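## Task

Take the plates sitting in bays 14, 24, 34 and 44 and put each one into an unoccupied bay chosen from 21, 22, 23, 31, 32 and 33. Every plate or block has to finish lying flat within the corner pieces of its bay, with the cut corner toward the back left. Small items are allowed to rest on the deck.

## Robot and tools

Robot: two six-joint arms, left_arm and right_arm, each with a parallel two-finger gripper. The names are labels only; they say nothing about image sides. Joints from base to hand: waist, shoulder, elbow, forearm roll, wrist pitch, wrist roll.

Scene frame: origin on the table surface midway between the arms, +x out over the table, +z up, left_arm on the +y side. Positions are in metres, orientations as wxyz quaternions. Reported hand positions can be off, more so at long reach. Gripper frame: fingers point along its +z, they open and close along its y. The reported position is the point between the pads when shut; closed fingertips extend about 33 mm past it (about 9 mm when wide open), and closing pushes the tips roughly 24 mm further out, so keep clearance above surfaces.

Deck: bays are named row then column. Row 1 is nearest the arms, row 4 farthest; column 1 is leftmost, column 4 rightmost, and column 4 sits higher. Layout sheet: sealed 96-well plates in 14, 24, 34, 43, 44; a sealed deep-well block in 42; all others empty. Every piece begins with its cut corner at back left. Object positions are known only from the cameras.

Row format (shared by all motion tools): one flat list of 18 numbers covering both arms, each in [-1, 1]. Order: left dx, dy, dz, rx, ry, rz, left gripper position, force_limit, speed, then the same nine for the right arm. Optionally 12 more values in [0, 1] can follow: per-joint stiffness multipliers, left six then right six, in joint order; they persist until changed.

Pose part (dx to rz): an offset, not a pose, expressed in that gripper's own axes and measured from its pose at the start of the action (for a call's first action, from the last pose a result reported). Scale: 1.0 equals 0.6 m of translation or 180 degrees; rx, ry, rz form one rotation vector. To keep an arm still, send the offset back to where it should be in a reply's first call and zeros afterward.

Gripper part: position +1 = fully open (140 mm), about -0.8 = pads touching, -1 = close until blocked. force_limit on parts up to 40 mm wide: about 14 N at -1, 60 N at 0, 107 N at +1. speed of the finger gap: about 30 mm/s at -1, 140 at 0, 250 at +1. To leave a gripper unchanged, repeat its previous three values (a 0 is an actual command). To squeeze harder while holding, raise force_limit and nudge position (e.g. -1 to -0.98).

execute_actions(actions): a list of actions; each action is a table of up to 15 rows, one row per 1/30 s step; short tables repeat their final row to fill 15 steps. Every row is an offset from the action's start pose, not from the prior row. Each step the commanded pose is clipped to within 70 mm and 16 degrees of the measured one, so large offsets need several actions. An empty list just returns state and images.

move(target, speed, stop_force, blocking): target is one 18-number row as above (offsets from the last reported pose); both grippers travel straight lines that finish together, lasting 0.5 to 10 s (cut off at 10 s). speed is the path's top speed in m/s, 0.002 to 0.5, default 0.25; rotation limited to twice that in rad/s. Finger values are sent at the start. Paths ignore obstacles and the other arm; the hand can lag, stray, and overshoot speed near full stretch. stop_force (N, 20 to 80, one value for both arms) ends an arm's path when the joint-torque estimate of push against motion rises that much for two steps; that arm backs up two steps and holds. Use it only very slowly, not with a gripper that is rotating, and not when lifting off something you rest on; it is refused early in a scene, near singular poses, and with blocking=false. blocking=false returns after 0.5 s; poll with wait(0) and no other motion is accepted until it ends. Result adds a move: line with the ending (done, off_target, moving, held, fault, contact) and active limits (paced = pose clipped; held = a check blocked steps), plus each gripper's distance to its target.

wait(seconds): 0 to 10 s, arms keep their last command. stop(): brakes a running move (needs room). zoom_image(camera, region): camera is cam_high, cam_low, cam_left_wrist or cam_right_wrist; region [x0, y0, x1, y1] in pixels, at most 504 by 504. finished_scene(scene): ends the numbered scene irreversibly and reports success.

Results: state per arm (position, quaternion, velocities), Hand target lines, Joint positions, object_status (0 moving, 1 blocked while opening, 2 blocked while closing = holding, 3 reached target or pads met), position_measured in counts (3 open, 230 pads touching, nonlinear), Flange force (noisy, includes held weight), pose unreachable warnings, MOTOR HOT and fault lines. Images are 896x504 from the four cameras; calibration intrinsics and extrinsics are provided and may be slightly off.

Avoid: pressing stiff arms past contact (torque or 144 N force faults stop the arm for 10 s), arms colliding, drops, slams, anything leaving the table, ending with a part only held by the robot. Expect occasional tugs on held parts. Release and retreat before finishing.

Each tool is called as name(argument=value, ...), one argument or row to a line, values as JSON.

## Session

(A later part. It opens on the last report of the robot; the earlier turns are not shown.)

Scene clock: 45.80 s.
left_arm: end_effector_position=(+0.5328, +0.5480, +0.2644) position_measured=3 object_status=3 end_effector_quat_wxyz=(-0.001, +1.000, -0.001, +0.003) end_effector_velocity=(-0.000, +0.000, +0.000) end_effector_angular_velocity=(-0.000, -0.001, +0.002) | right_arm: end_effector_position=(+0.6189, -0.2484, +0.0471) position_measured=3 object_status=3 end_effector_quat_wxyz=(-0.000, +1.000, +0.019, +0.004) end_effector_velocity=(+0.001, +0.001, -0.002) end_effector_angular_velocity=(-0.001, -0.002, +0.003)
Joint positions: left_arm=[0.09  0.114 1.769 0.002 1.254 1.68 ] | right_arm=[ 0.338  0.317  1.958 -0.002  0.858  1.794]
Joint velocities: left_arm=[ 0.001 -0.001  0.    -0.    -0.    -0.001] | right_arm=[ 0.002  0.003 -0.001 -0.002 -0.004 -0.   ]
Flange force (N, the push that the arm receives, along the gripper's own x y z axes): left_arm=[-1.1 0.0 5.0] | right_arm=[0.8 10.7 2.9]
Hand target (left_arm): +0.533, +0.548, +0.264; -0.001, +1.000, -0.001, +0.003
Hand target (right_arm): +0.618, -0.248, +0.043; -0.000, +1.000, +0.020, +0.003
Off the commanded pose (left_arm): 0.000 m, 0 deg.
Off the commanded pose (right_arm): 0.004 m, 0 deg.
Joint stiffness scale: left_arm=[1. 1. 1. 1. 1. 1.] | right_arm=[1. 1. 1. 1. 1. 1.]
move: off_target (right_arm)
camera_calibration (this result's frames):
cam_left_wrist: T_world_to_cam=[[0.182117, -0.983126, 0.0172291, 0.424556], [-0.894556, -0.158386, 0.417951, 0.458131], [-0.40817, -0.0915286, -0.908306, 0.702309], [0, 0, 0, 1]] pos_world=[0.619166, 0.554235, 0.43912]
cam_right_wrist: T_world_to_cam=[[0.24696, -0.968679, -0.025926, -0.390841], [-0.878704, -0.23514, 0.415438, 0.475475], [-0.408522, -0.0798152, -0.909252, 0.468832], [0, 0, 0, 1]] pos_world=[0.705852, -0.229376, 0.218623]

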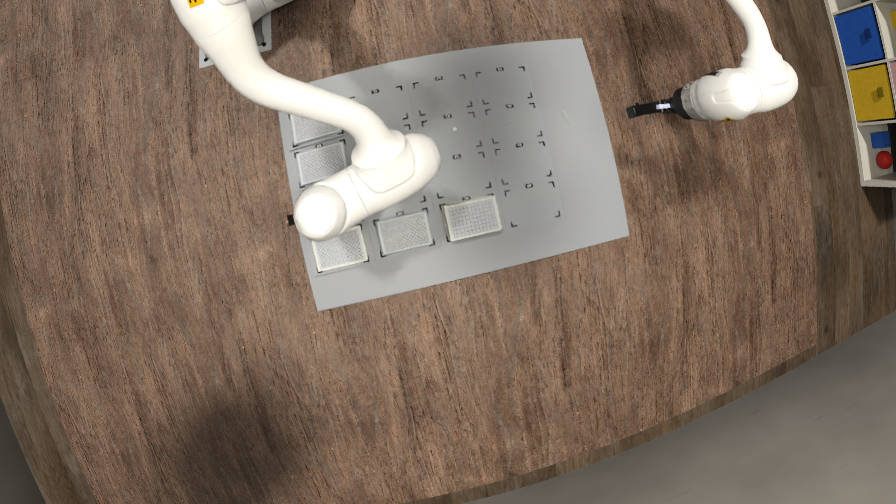

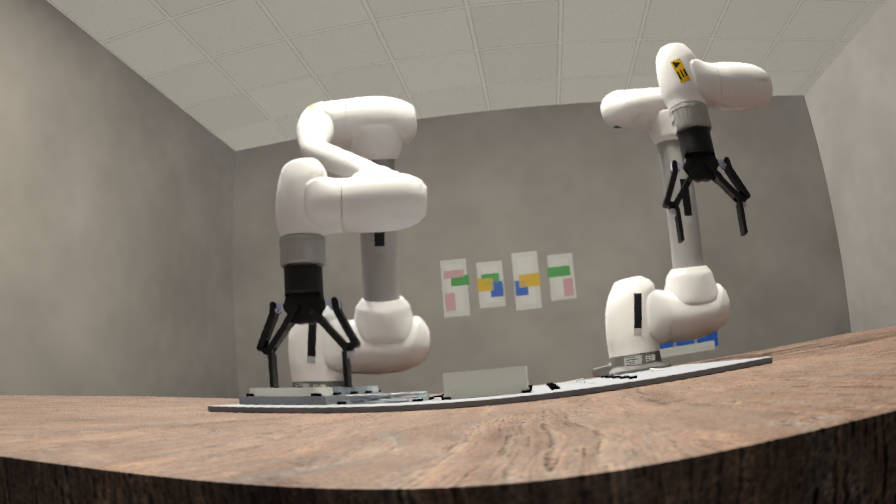

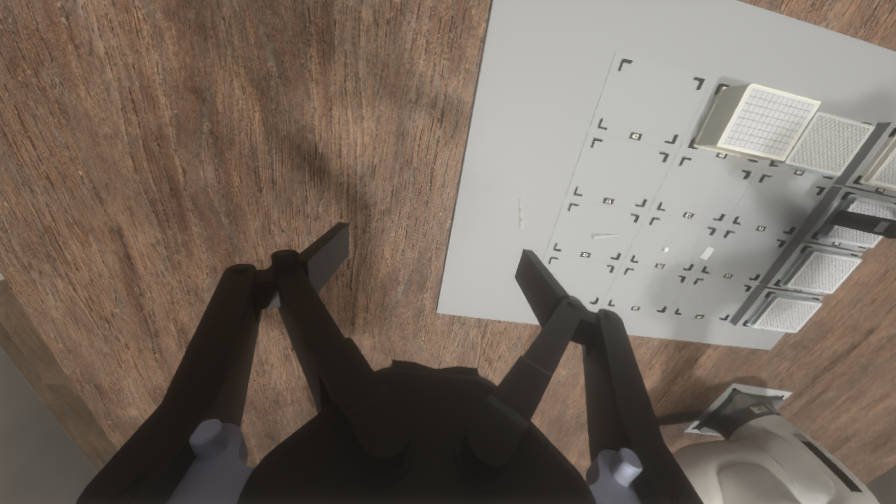

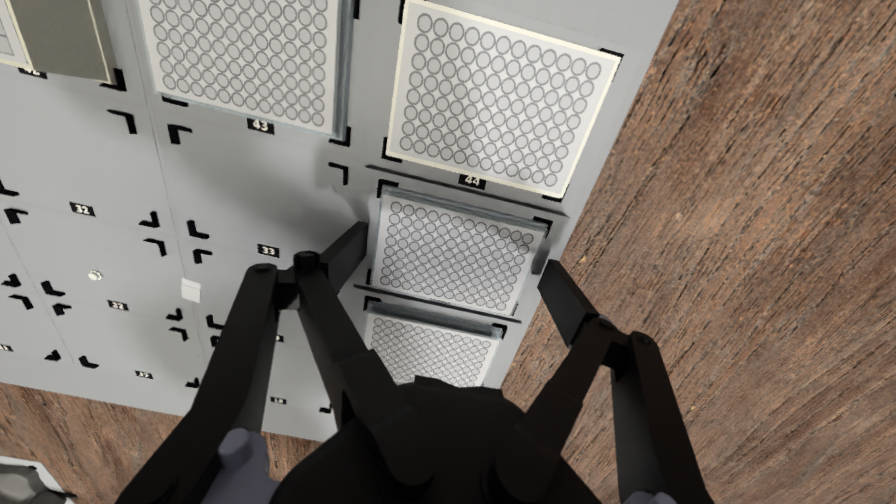

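move(
  target=[0,0,0,0,0,0,1,0,0,-0.002,-0.003,0.02,0,-0.002,0.009,1,0,0],
  speed=0.03,
)

move(
  target=[0,0,0,0,0,0,1,0,0,-0.002,0,0.035,0,0,0,1,0,0],
  speed=0.005,
  stop_force=20,
)

zoom_image(
  camera="cam_right_wrist",
  region=[310, 140, 610, 340],
)

Scene clock: 53.10 s.
left_arm: end_effector_position=(+0.5328, +0.5480, +0.2644) position_measured=3 object_status=3 end_effector_quat_wxyz=(-0.001, +1.000, -0.001, +0.003) end_effector_velocity=(+0.000, +0.000, +0.000) end_effector_angular_velocity=(-0.001, -0.002, +0.002) | right_arm: end_effector_position=(+0.6193, -0.2478, +0.0388) position_measured=3 object_status=3 end_effector_quat_wxyz=(+0.000, +1.000, +0.009, +0.002) end_effector_velocity=(+0.000, +0.001, -0.002) end_effector_angular_velocity=(+0.001, +0.000, -0.006)
Joint positions: left_arm=[0.09  0.114 1.769 0.002 1.254 1.68 ] | right_arm=[ 0.339  0.329  1.96  -0.002  0.848  1.815]
Joint velocities: left_arm=[ 0.001 -0.001 -0.    -0.002 -0.001 -0.   ] | right_arm=[ 0.001  0.002  0.     0.001 -0.003  0.006]
Flange force (N, the push that the arm receives, along the gripper's own x y z axes): left_arm=[-0.6 1.0 5.4] | right_arm=[1.7 5.7 3.1]
Hand target (left_arm): +0.533, +0.548, +0.264; -0.001, +1.000, -0.001, +0.003
Hand target (right_arm): +0.618, -0.247, +0.035; -0.000, +1.000, +0.005, +0.001
Off the commanded pose (left_arm): 0.000 m, 0 deg.
Off the commanded pose (right_arm): 0.004 m, 0 deg.
Joint stiffness scale: left_arm=[1. 1. 1. 1. 1. 1.] | right_arm=[1. 1. 1. 1. 1. 1.]
move: off_target (right_arm)
camera_calibration (this result's frames):
cam_left_wrist: T_world_to_cam=[[0.182117, -0.983126, 0.0172289, 0.424556], [-0.894556, -0.158386, 0.417951, 0.458131], [-0.40817, -0.0915285, -0.908306, 0.702309], [0, 0, 0, 1]] pos_world=[0.619166, 0.554235, 0.43912]
cam_right_wrist: T_world_to_cam=[[0.227316, -0.973474, -0.0259745, -0.379484], [-0.881546, -0.217037, 0.419251, 0.485418], [-0.413767, -0.0724049, -0.907499, 0.466559], [0, 0, 0, 1]] pos_world=[0.707229, -0.230283, 0.210033]

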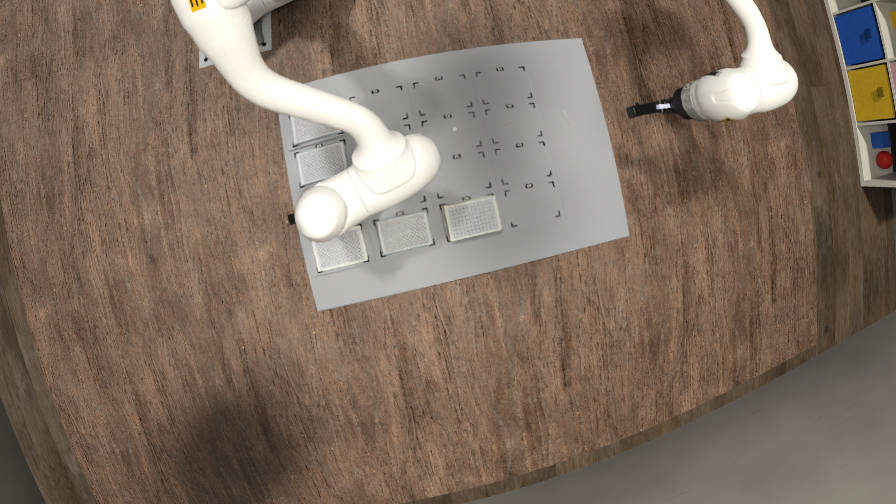

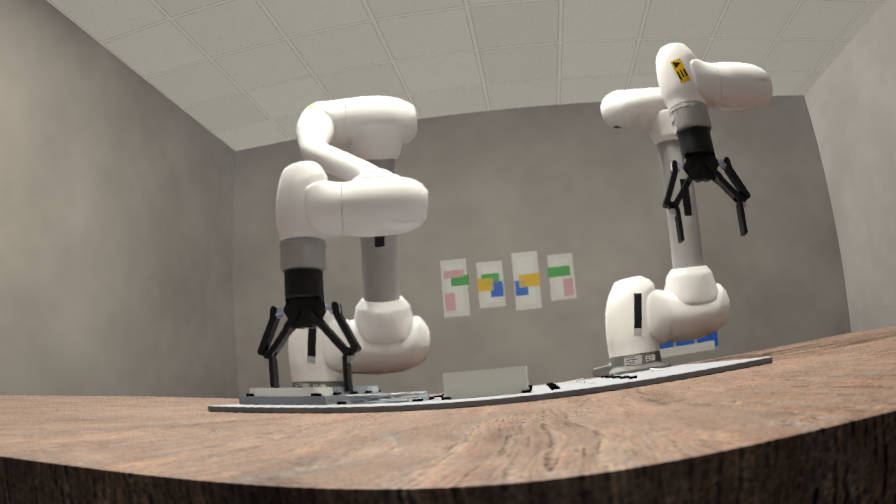

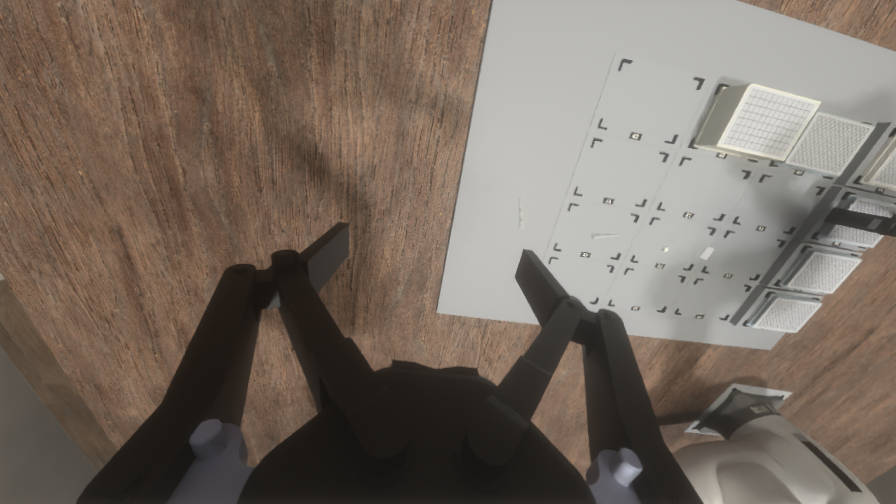

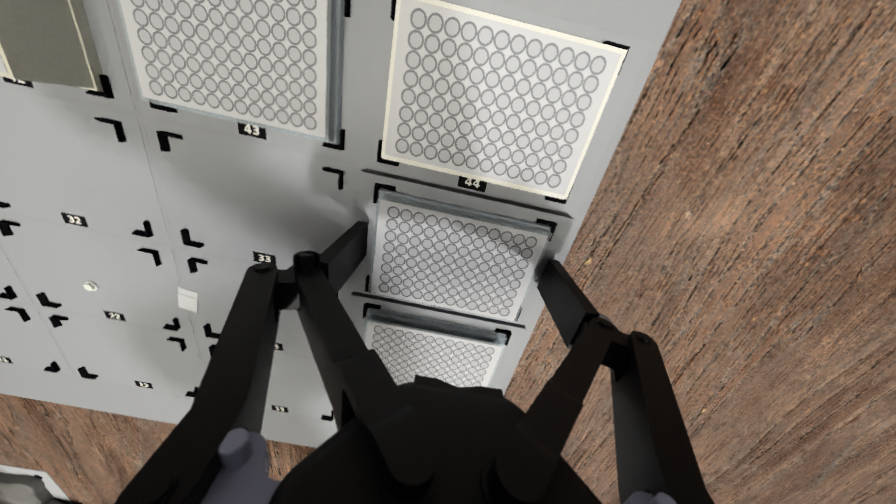

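Scene clock: 55.57 s.
left_arm: end_effector_position=(+0.5328, +0.5480, +0.2644) position_measured=3 object_status=3 end_effector_quat_wxyz=(-0.001, +1.000, -0.001, +0.003) end_effector_velocity=(-0.000, +0.000, +0.001) end_effector_angular_velocity=(+0.001, -0.000, +0.000) | right_arm: end_effector_position=(+0.6201, -0.2475, +0.0337) position_measured=3 object_status=3 end_effector_quat_wxyz=(-0.000, +1.000, +0.009, +0.003) end_effector_velocity=(+0.000, -0.001, -0.000) end_effector_angular_velocity=(-0.000, +0.000, -0.000)
Joint positions: left_arm=[0.09  0.114 1.769 0.002 1.254 1.68 ] | right_arm=[ 0.339  0.335  1.964 -0.002  0.837  1.815]
Joint velocities: left_arm=[ 0.    -0.001  0.     0.001  0.001 -0.   ] | right_arm=[-0.001  0.     0.    -0.    -0.    -0.   ]
Flange force (N, the push that the arm receives, along the gripper's own x y z axes): left_arm=[0.2 1.2 5.3] | right_arm=[-3.5 7.8 -20.1]
Hand target (left_arm): +0.533, +0.548, +0.264; -0.001, +1.000, -0.001, +0.003
Hand target (right_arm): +0.620, -0.248, +0.034; -0.000, +1.000, +0.009, +0.003
Off the commanded pose (left_arm): 0.000 m, 0 deg.
Off the commanded pose (right_arm): 0.016 m, 0 deg.
Joint stiffness scale: left_arm=[1. 1. 1. 1. 1. 1.] | right_arm=[1. 1. 1. 1. 1. 1.]
move: contact (right_arm)
camera_calibration (this result's frames):
cam_left_wrist: T_world_to_cam=[[0.182117, -0.983126, 0.017229, 0.424556], [-0.894556, -0.158386, 0.417951, 0.458131], [-0.40817, -0.0915286, -0.908306, 0.702309], [0, 0, 0, 1]] pos_world=[0.619166, 0.554235, 0.43912]
cam_right_wrist: T_world_to_cam=[[0.227321, -0.973471, -0.0260577, -0.379583], [-0.882457, -0.217236, 0.417226, 0.488925], [-0.411818, -0.0718493, -0.908429, 0.461164], [0, 0, 0, 1]] pos_world=[0.707658, -0.230167, 0.205052]

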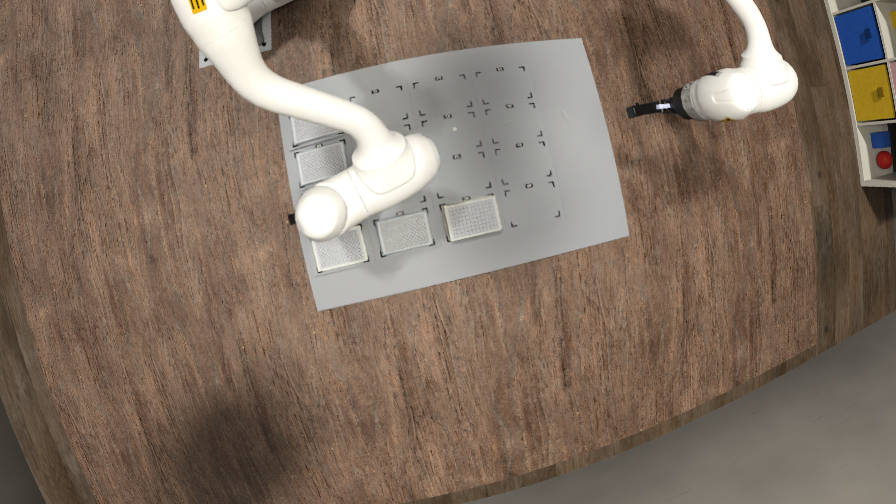

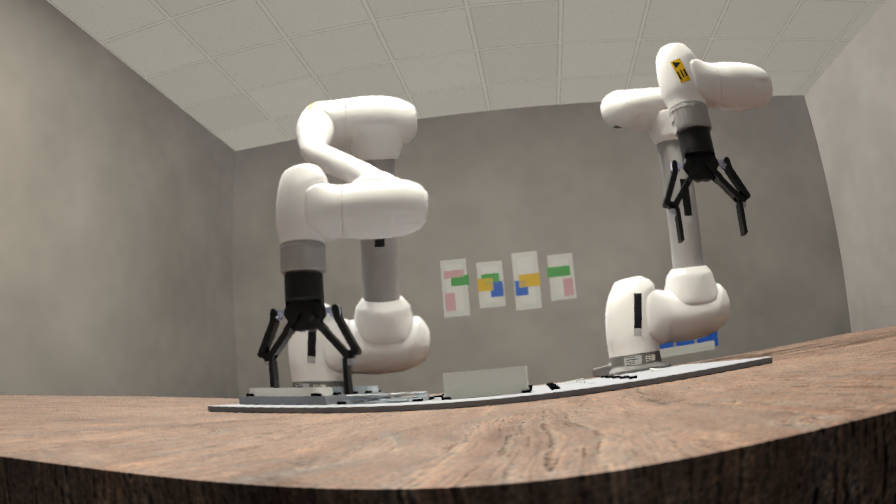

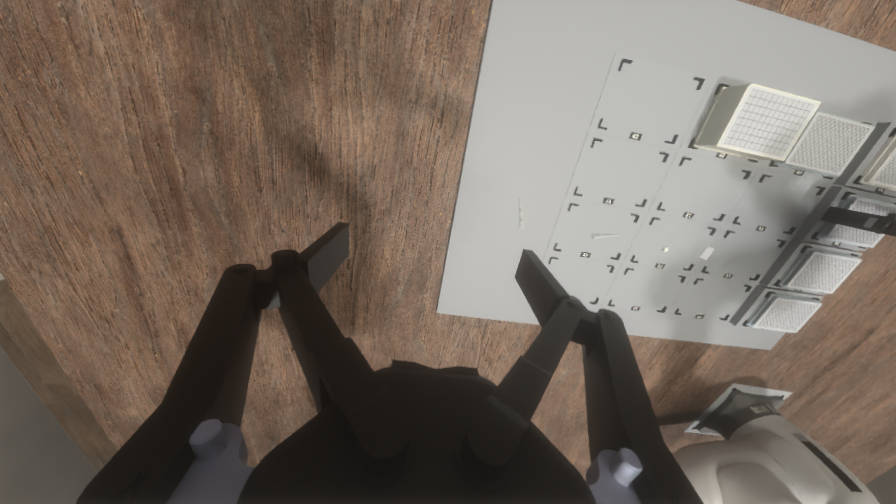

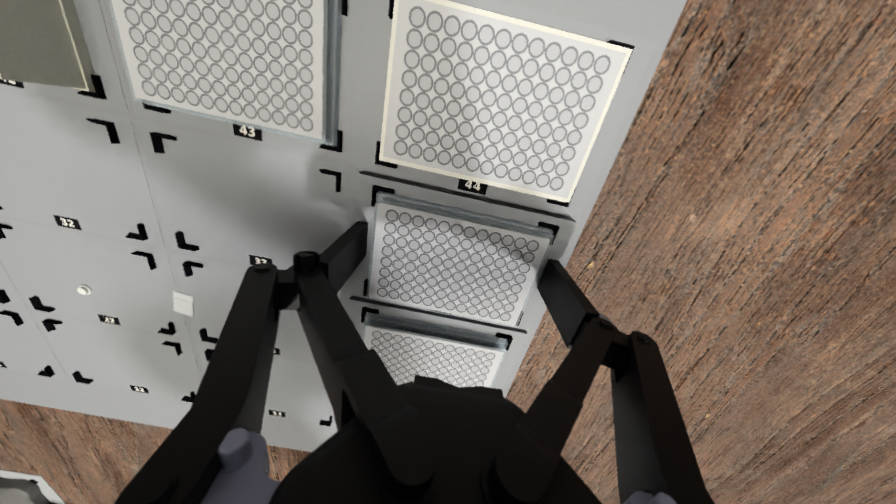

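Region (310, 140, 610, 340) of cam_right_wrist's 896x504 image, scaled by 1.680, with more detail than that image has.

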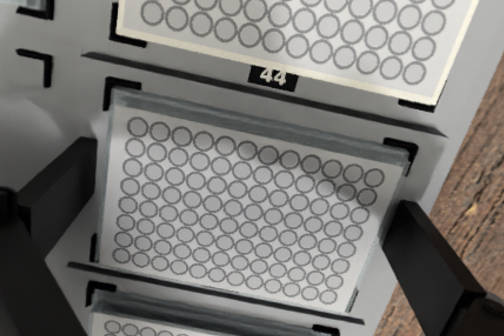

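move(
  target=[0,0,0,0,0,0,1,0,0,0,0,-0.018,0,0,0,1,0,0],
  speed=0.03,
)

Scene clock: 58.70 s.
left_arm: end_effector_position=(+0.5328, +0.5480, +0.2644) position_measured=3 object_status=3 end_effector_quat_wxyz=(-0.001, +1.000, -0.001, +0.003) end_effector_velocity=(-0.000, -0.000, -0.001) end_effector_angular_velocity=(-0.002, +0.001, +0.001) | right_arm: end_effector_position=(+0.6190, -0.2478, +0.0406) position_measured=3 object_status=3 end_effector_quat_wxyz=(+0.000, +1.000, +0.009, +0.002) end_effector_velocity=(-0.000, -0.000, +0.002) end_effector_angular_velocity=(-0.001, +0.001, +0.001)
Joint positions: left_arm=[0.09  0.114 1.769 0.002 1.254 1.68 ] | right_arm=[ 0.339  0.326  1.96  -0.002  0.851  1.815]
Joint velocities: left_arm=[ 0.001  0.001  0.    -0.002  0.001  0.   ] | right_arm=[-0.    -0.002 -0.002 -0.001  0.005  0.   ]
Flange force (N, the push that the arm receives, along the gripper's own x y z axes): left_arm=[0.1 1.0 5.6] | right_arm=[2.9 6.7 4.4]
Hand target (left_arm): +0.533, +0.548, +0.264; -0.001, +1.000, -0.001, +0.003
Hand target (right_arm): +0.620, -0.248, +0.044; -0.000, +1.000, +0.009, +0.003
Off the commanded pose (left_arm): 0.000 m, 0 deg.
Off the commanded pose (right_arm): 0.004 m, 0 deg.
Joint stiffness scale: left_arm=[1. 1. 1. 1. 1. 1.] | right_arm=[1. 1. 1. 1. 1. 1.]
move: off_target (right_arm)
camera_calibration (this result's frames):
cam_left_wrist: T_world_to_cam=[[0.182117, -0.983126, 0.0172293, 0.424556], [-0.894556, -0.158386, 0.417951, 0.458131], [-0.40817, -0.0915287, -0.908306, 0.702309], [0, 0, 0, 1]] pos_world=[0.619166, 0.554235, 0.43912]
cam_right_wrist: T_world_to_cam=[[0.22726, -0.973487, -0.0259869, -0.379413], [-0.881749, -0.217025, 0.41883, 0.484534], [-0.413365, -0.0722695, -0.907693, 0.467835], [0, 0, 0, 1]] pos_world=[0.70685, -0.230387, 0.211854]

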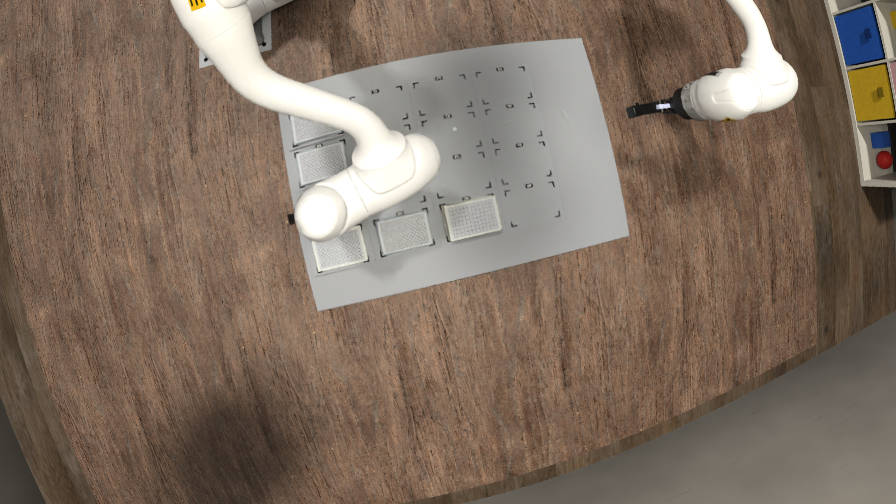

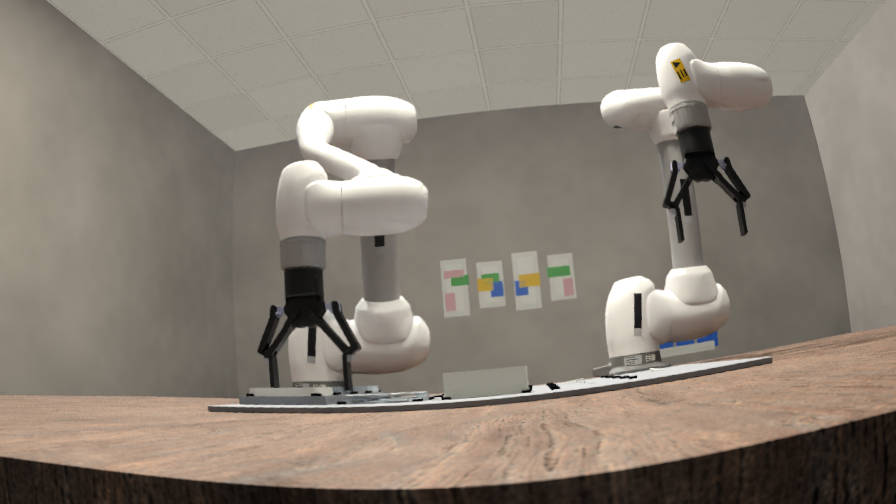

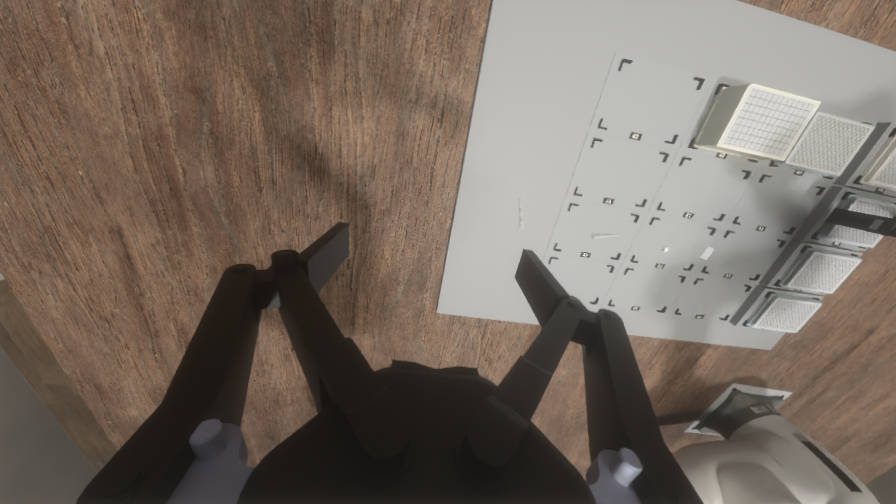

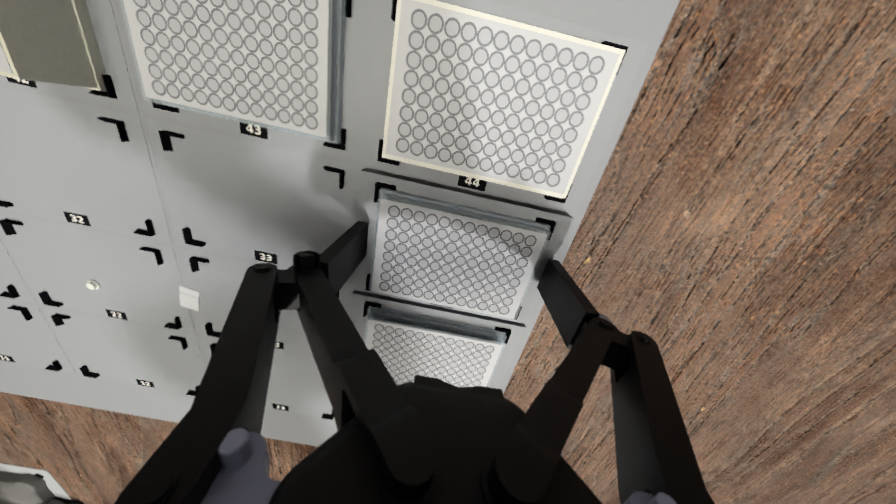

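Deadband ±4 mm. Raise 3 mm more, then close.

execute_actions(
  actions=[
    [[0,0,0,0,0,0,1,0,0,0.002,0,-0.0115,0,0,0,1,0,0]],
    [[0,0,0,0,0,0,1,0,0,0,0,0,0,0,0,-1,0,-0.8]],
    [[0,0,0,0,0,0,1,0,0,0,0,0,0,0,0,-1,0,-0.8]],
  ],
)

zoom_image(
  camera="cam_right_wrist",
  region=[310, 140, 610, 340],
)

zoom_image(
  camera="cam_left_wrist",
  region=[776, 170, 896, 270],
)

Scene clock: 63.47 s.
left_arm: end_effector_position=(+0.5328, +0.5480, +0.2644) position_measured=3 object_status=3 end_effector_quat_wxyz=(-0.001, +1.000, -0.001, +0.003) end_effector_velocity=(-0.000, +0.000, -0.000) end_effector_angular_velocity=(-0.001, -0.000, +0.001) | right_arm: end_effector_position=(+0.6194, -0.2471, +0.0452) position_measured=38 object_status=2 end_effector_quat_wxyz=(-0.001, +1.000, +0.008, +0.002) end_effector_velocity=(+0.000, +0.000, -0.000) end_effector_angular_velocity=(+0.000, +0.000, -0.000)
Joint positions: left_arm=[0.09  0.114 1.769 0.002 1.254 1.68 ] | right_arm=[0.339 0.322 1.956 0.001 0.86  1.815]
Joint velocities: left_arm=[ 0.001 -0.     0.    -0.001 -0.    -0.   ] | right_arm=[ 0.     0.     0.     0.001 -0.    -0.   ]
Flange force (N, the push that the arm receives, along the gripper's own x y z axes): left_arm=[-0.5 1.0 5.0] | right_arm=[-11.3 5.8 -30.0]
Flange force at the end of the 1st action (N, along the gripper's axes at the end of the call): left_arm=[-0.7 0.8 5.0] | right_arm=[0.0 7.5 1.9]
Flange force at the end of the 2nd action (N, along the gripper's axes at the end of the call): left_arm=[-1.3 1.5 4.7] | right_arm=[-13.0 3.5 -36.4]
Hand target (left_arm): +0.533, +0.548, +0.264; -0.001, +1.000, -0.001, +0.003
Hand target (right_arm): +0.619, -0.247, +0.045; -0.001, +1.000, +0.008, +0.002
Off the commanded pose (left_arm): 0.000 m, 0 deg.
Off the commanded pose (right_arm): 0.000 m, 0 deg.
Joint stiffness scale: left_arm=[1. 1. 1. 1. 1. 1.] | right_arm=[1. 1. 1. 1. 1. 1.]
camera_calibration (this result's frames):
cam_left_wrist: T_world_to_cam=[[0.182117, -0.983126, 0.0172292, 0.424556], [-0.894556, -0.158386, 0.417951, 0.458131], [-0.40817, -0.0915286, -0.908306, 0.702309], [0, 0, 0, 1]] pos_world=[0.619166, 0.554235, 0.43912]
cam_right_wrist: T_world_to_cam=[[0.225842, -0.973771, -0.0276585, -0.377833], [-0.881833, -0.21642, 0.418967, 0.483346], [-0.413964, -0.0702302, -0.90758, 0.473044], [0, 0, 0, 1]] pos_world=[0.707384, -0.230095, 0.216369]

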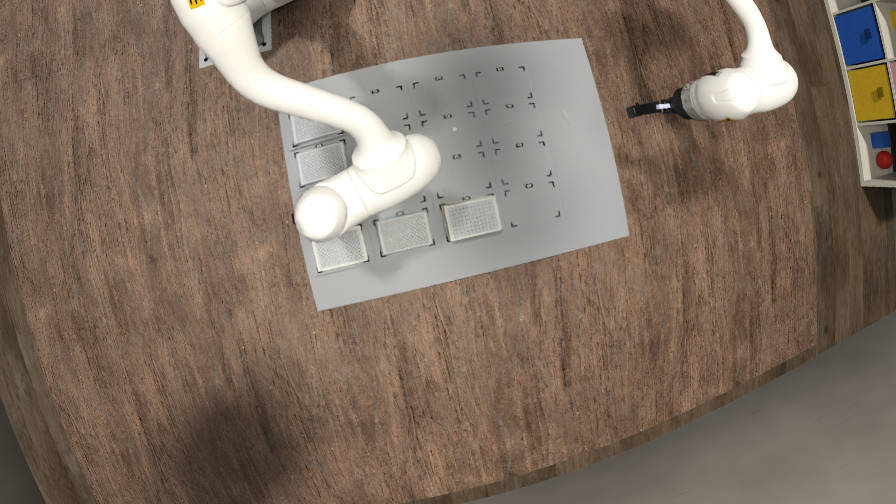

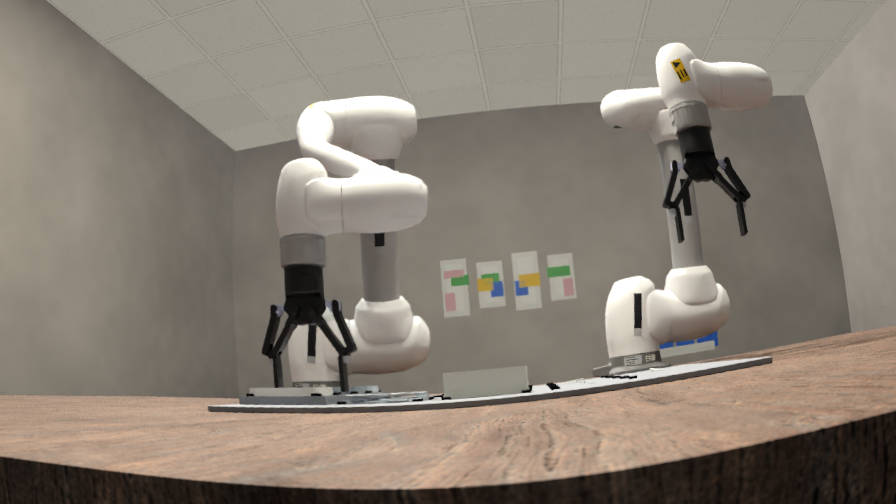

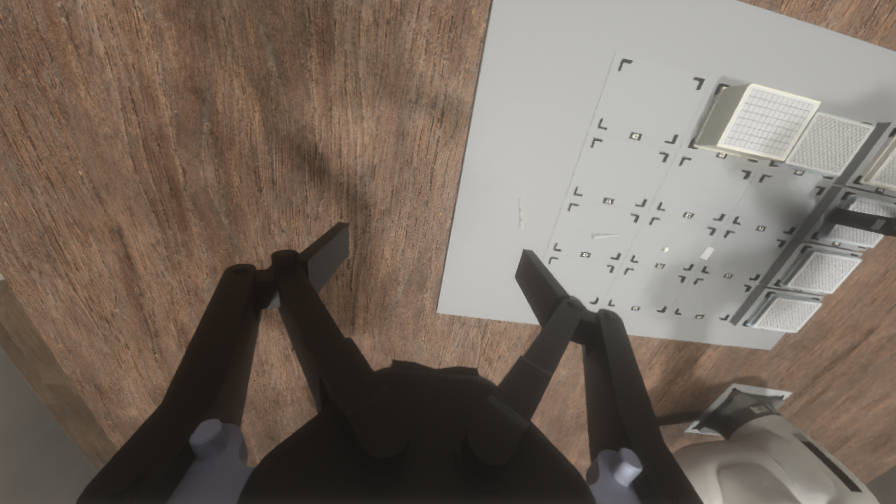

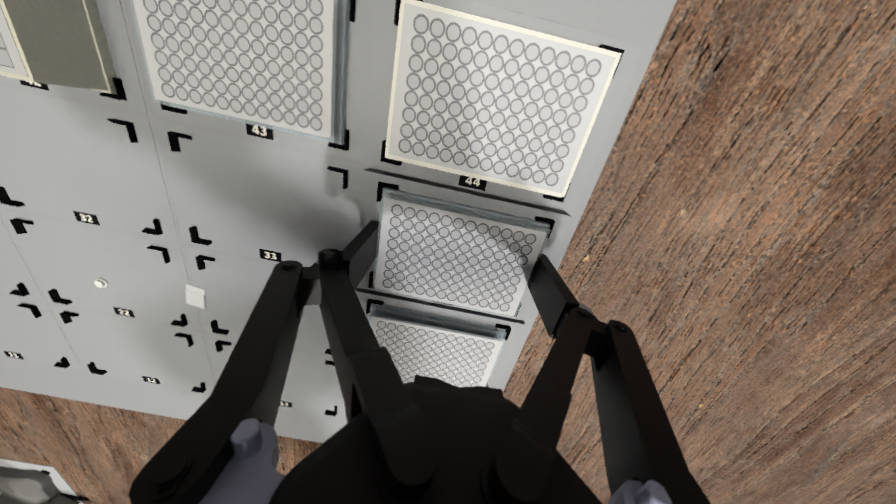

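Region (310, 140, 610, 340) of cam_right_wrist's 896x504 image, scaled by 1.680, with more detail than that image has.

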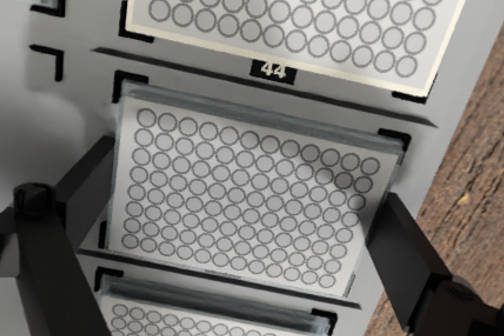

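Region (776, 170, 896, 270) of cam_left_wrist's 896x504 image, scaled by 4.200, with more detail than that image has.

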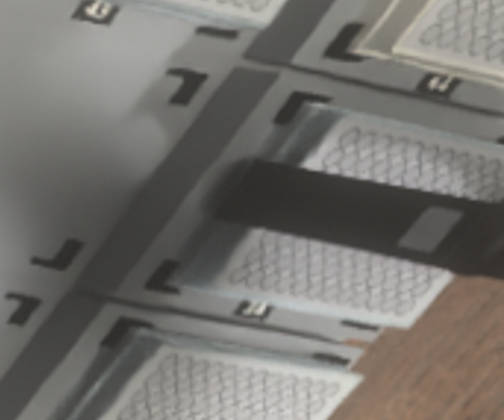

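move(
  target=[-0.05,-0.02,-0.02,0,0,0,1,0,0,0.002,0,-0.045,0,0,0,-1,0,-0.8],
  speed=0.06,
)

move(
  target=[-0.3,-0.1,-0.1,0,0,0,1,0,0,0,-0.822,0.02,0,0,0,-1,0,-0.8],
  speed=0.3,
)

Scene clock: 80.10 s.
left_arm: end_effector_position=(+0.5093, +0.5580, +0.2783) position_measured=3 object_status=3 end_effector_quat_wxyz=(-0.002, +1.000, -0.002, +0.008) end_effector_velocity=(-0.002, +0.000, -0.001) end_effector_angular_velocity=(-0.001, +0.002, -0.001) | right_arm: end_effector_position=(+0.6195, -0.2471, +0.0684) position_measured=39 object_status=2 end_effector_quat_wxyz=(-0.001, +1.000, +0.008, +0.001) end_effector_velocity=(-0.001, +0.000, +0.001) end_effector_angular_velocity=(-0.001, +0.001, +0.001)
Joint positions: left_arm=[0.111 0.067 1.794 0.002 1.263 1.702] | right_arm=[0.339 0.297 1.937 0.001 0.904 1.815]
Joint velocities: left_arm=[ 0.002 -0.001  0.002 -0.001  0.001  0.002] | right_arm=[ 0.001 -0.001 -0.001 -0.     0.003  0.   ]
Flange force (N, the push that the arm receives, along the gripper's own x y z axes): left_arm=[0.1 2.1 5.1] | right_arm=[-0.6 9.0 2.3]
Hand target (left_arm): +0.503, +0.560, +0.276; -0.001, +1.000, -0.001, +0.003
Hand target (right_arm): +0.621, -0.247, +0.072; -0.001, +1.000, +0.008, +0.002
Off the commanded pose (left_arm): 0.007 m, 1 deg.
Off the commanded pose (right_arm): 0.004 m, 0 deg.
Joint stiffness scale: left_arm=[1. 1. 1. 1. 1. 1.] | right_arm=[1. 1. 1. 1. 1. 1.]
move: off_target (left_arm, right_arm)
camera_calibration (this result's frames):
cam_left_wrist: T_world_to_cam=[[0.181005, -0.983322, 0.0177387, 0.43899], [-0.899552, -0.15824, 0.407145, 0.438405], [-0.397548, -0.0896521, -0.913191, 0.70117], [0, 0, 0, 1]] pos_world=[0.593657, 0.563903, 0.45402]
cam_right_wrist: T_world_to_cam=[[0.225784, -0.973785, -0.0276599, -0.377133], [-0.881105, -0.216241, 0.420588, 0.473239], [-0.415544, -0.0705907, -0.90683, 0.494996], [0, 0, 0, 1]] pos_world=[0.707816, -0.22997, 0.239407]

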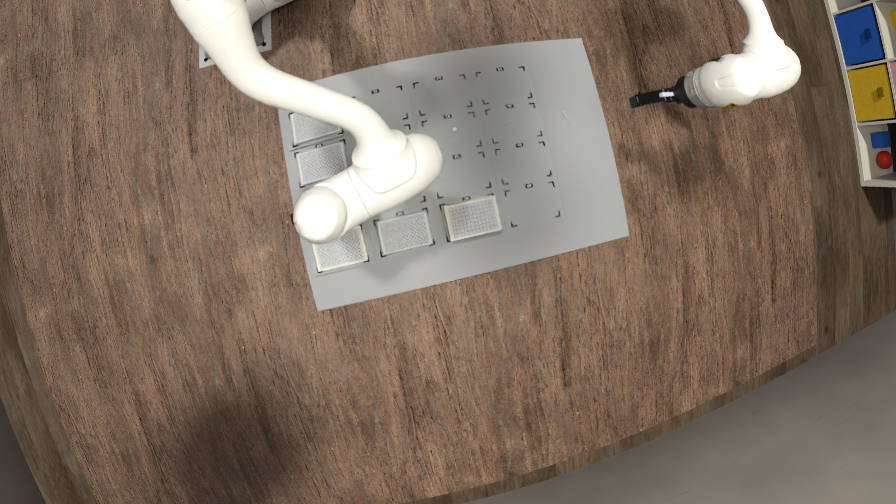

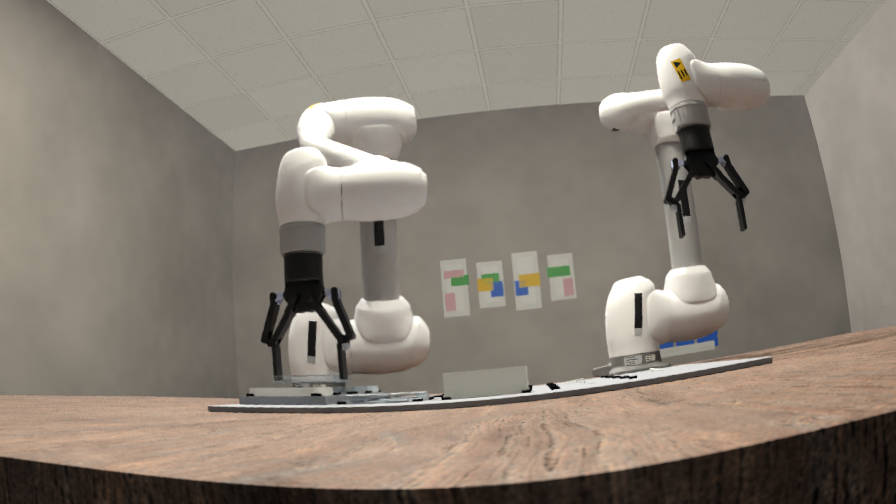

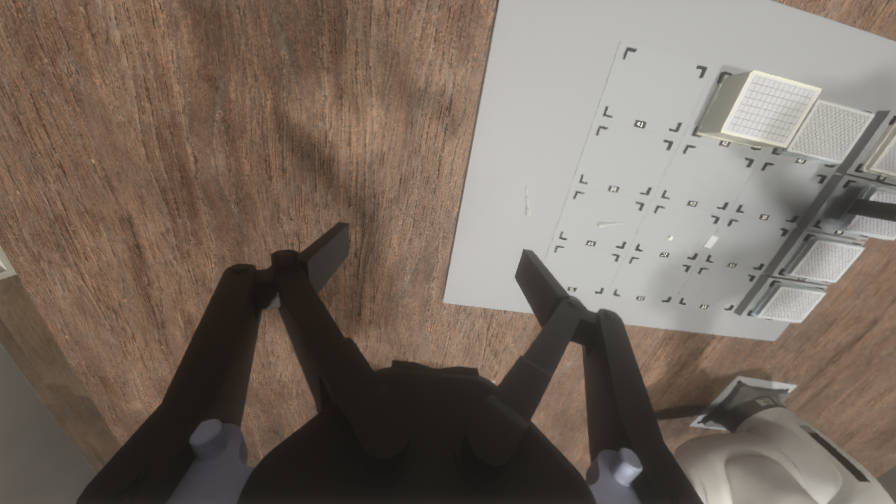

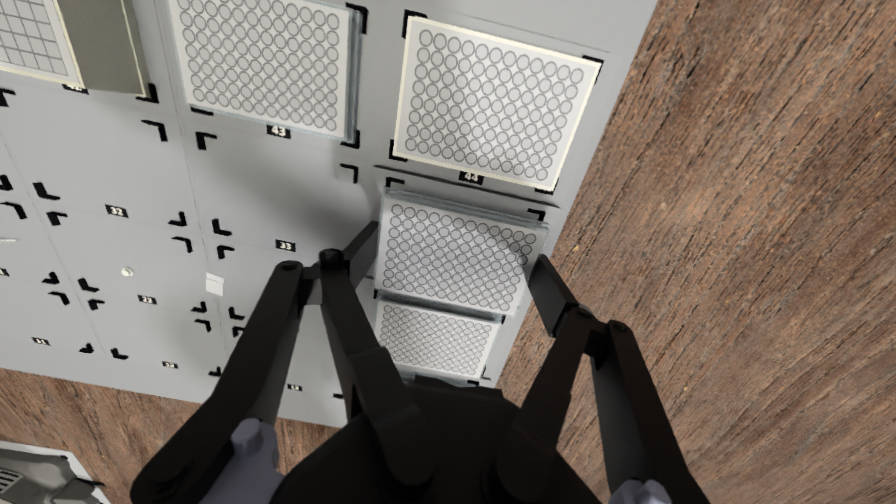

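Scene clock: 82.37 s.
left_arm: end_effector_position=(+0.3343, +0.6194, +0.3383) position_measured=3 object_status=3 end_effector_quat_wxyz=(-0.005, +1.000, -0.002, +0.013) end_effector_velocity=(-0.001, +0.000, -0.000) end_effector_angular_velocity=(-0.000, +0.001, -0.001) | right_arm: end_effector_position=(+0.6128, +0.2461, +0.0583) position_measured=39 object_status=2 end_effector_quat_wxyz=(-0.004, +1.000, +0.011, +0.002) end_effector_velocity=(+0.001, +0.002, +0.001) end_effector_angular_velocity=(+0.000, -0.001, -0.002)
Joint positions: left_arm=[ 0.307 -0.21   1.939  0.002  1.383  1.899] | right_arm=[0.904 0.69  1.323 0.002 1.119 2.375]
Joint velocities: left_arm=[ 0.001 -0.     0.001  0.     0.001  0.002] | right_arm=[ 0.     0.003 -0.007 -0.     0.004  0.003]
Flange force (N, the push that the arm receives, along the gripper's own x y z axes): left_arm=[-0.9 -2.5 5.4] | right_arm=[3.2 0.9 1.3]
Hand target (left_arm): +0.328, +0.619, +0.336; -0.002, +1.000, -0.001, +0.008
Hand target (right_arm): +0.612, +0.247, +0.057; -0.001, +1.000, +0.008, +0.001
Off the commanded pose (left_arm): 0.006 m, 1 deg.
Off the commanded pose (right_arm): 0.002 m, 0 deg.
Joint stiffness scale: left_arm=[1. 1. 1. 1. 1. 1.] | right_arm=[1. 1. 1. 1. 1. 1.]
move: off_target (left_arm)
camera_calibration (this result's frames):
cam_left_wrist: T_world_to_cam=[[0.179661, -0.983647, 0.0126562, 0.53238], [-0.903704, -0.15995, 0.397158, 0.272056], [-0.388639, -0.0827913, -0.917663, 0.686103], [0, 0, 0, 1]] pos_world=[0.416856, 0.623993, 0.514825]
cam_right_wrist: T_world_to_cam=[[0.230768, -0.972451, -0.0329266, 0.101231], [-0.881005, -0.223192, 0.417153, 0.58006], [-0.41301, -0.0672572, -0.90824, 0.515663], [0, 0, 0, 1]] pos_world=[0.700648, 0.262589, 0.229706]

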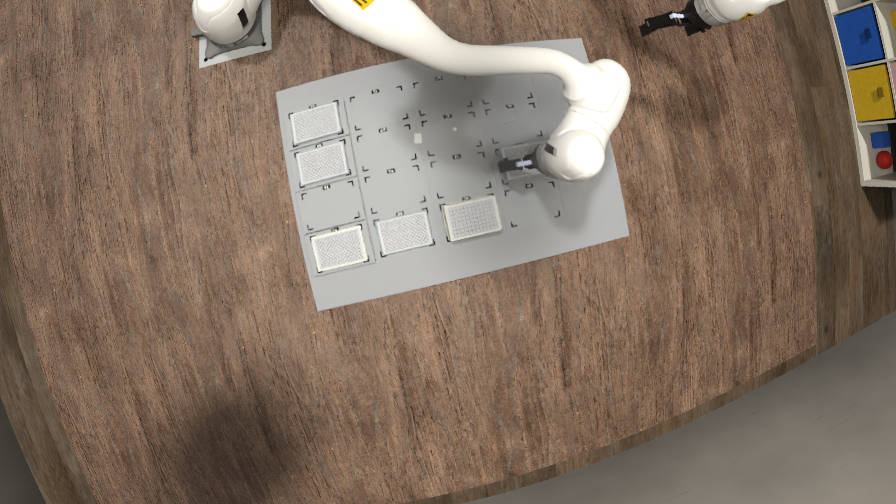

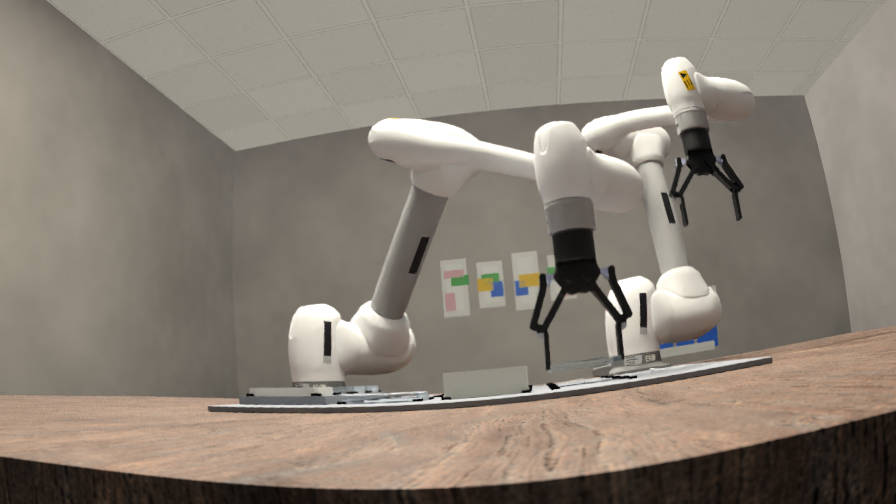

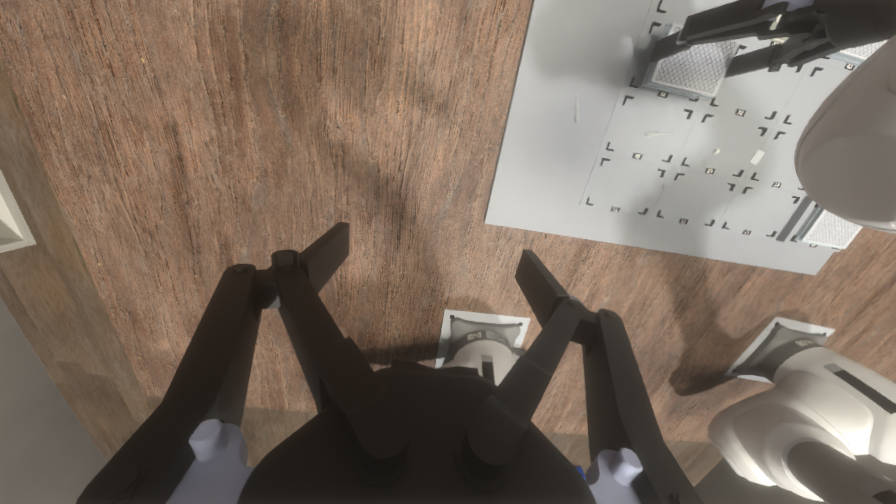

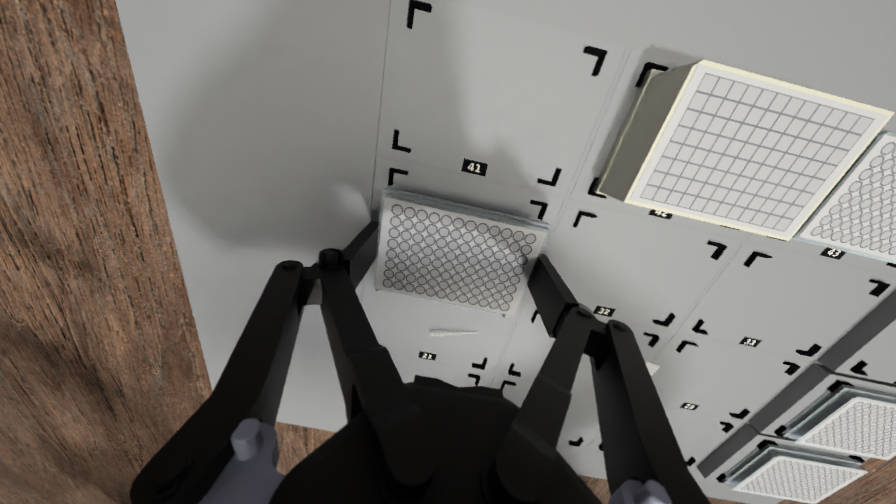

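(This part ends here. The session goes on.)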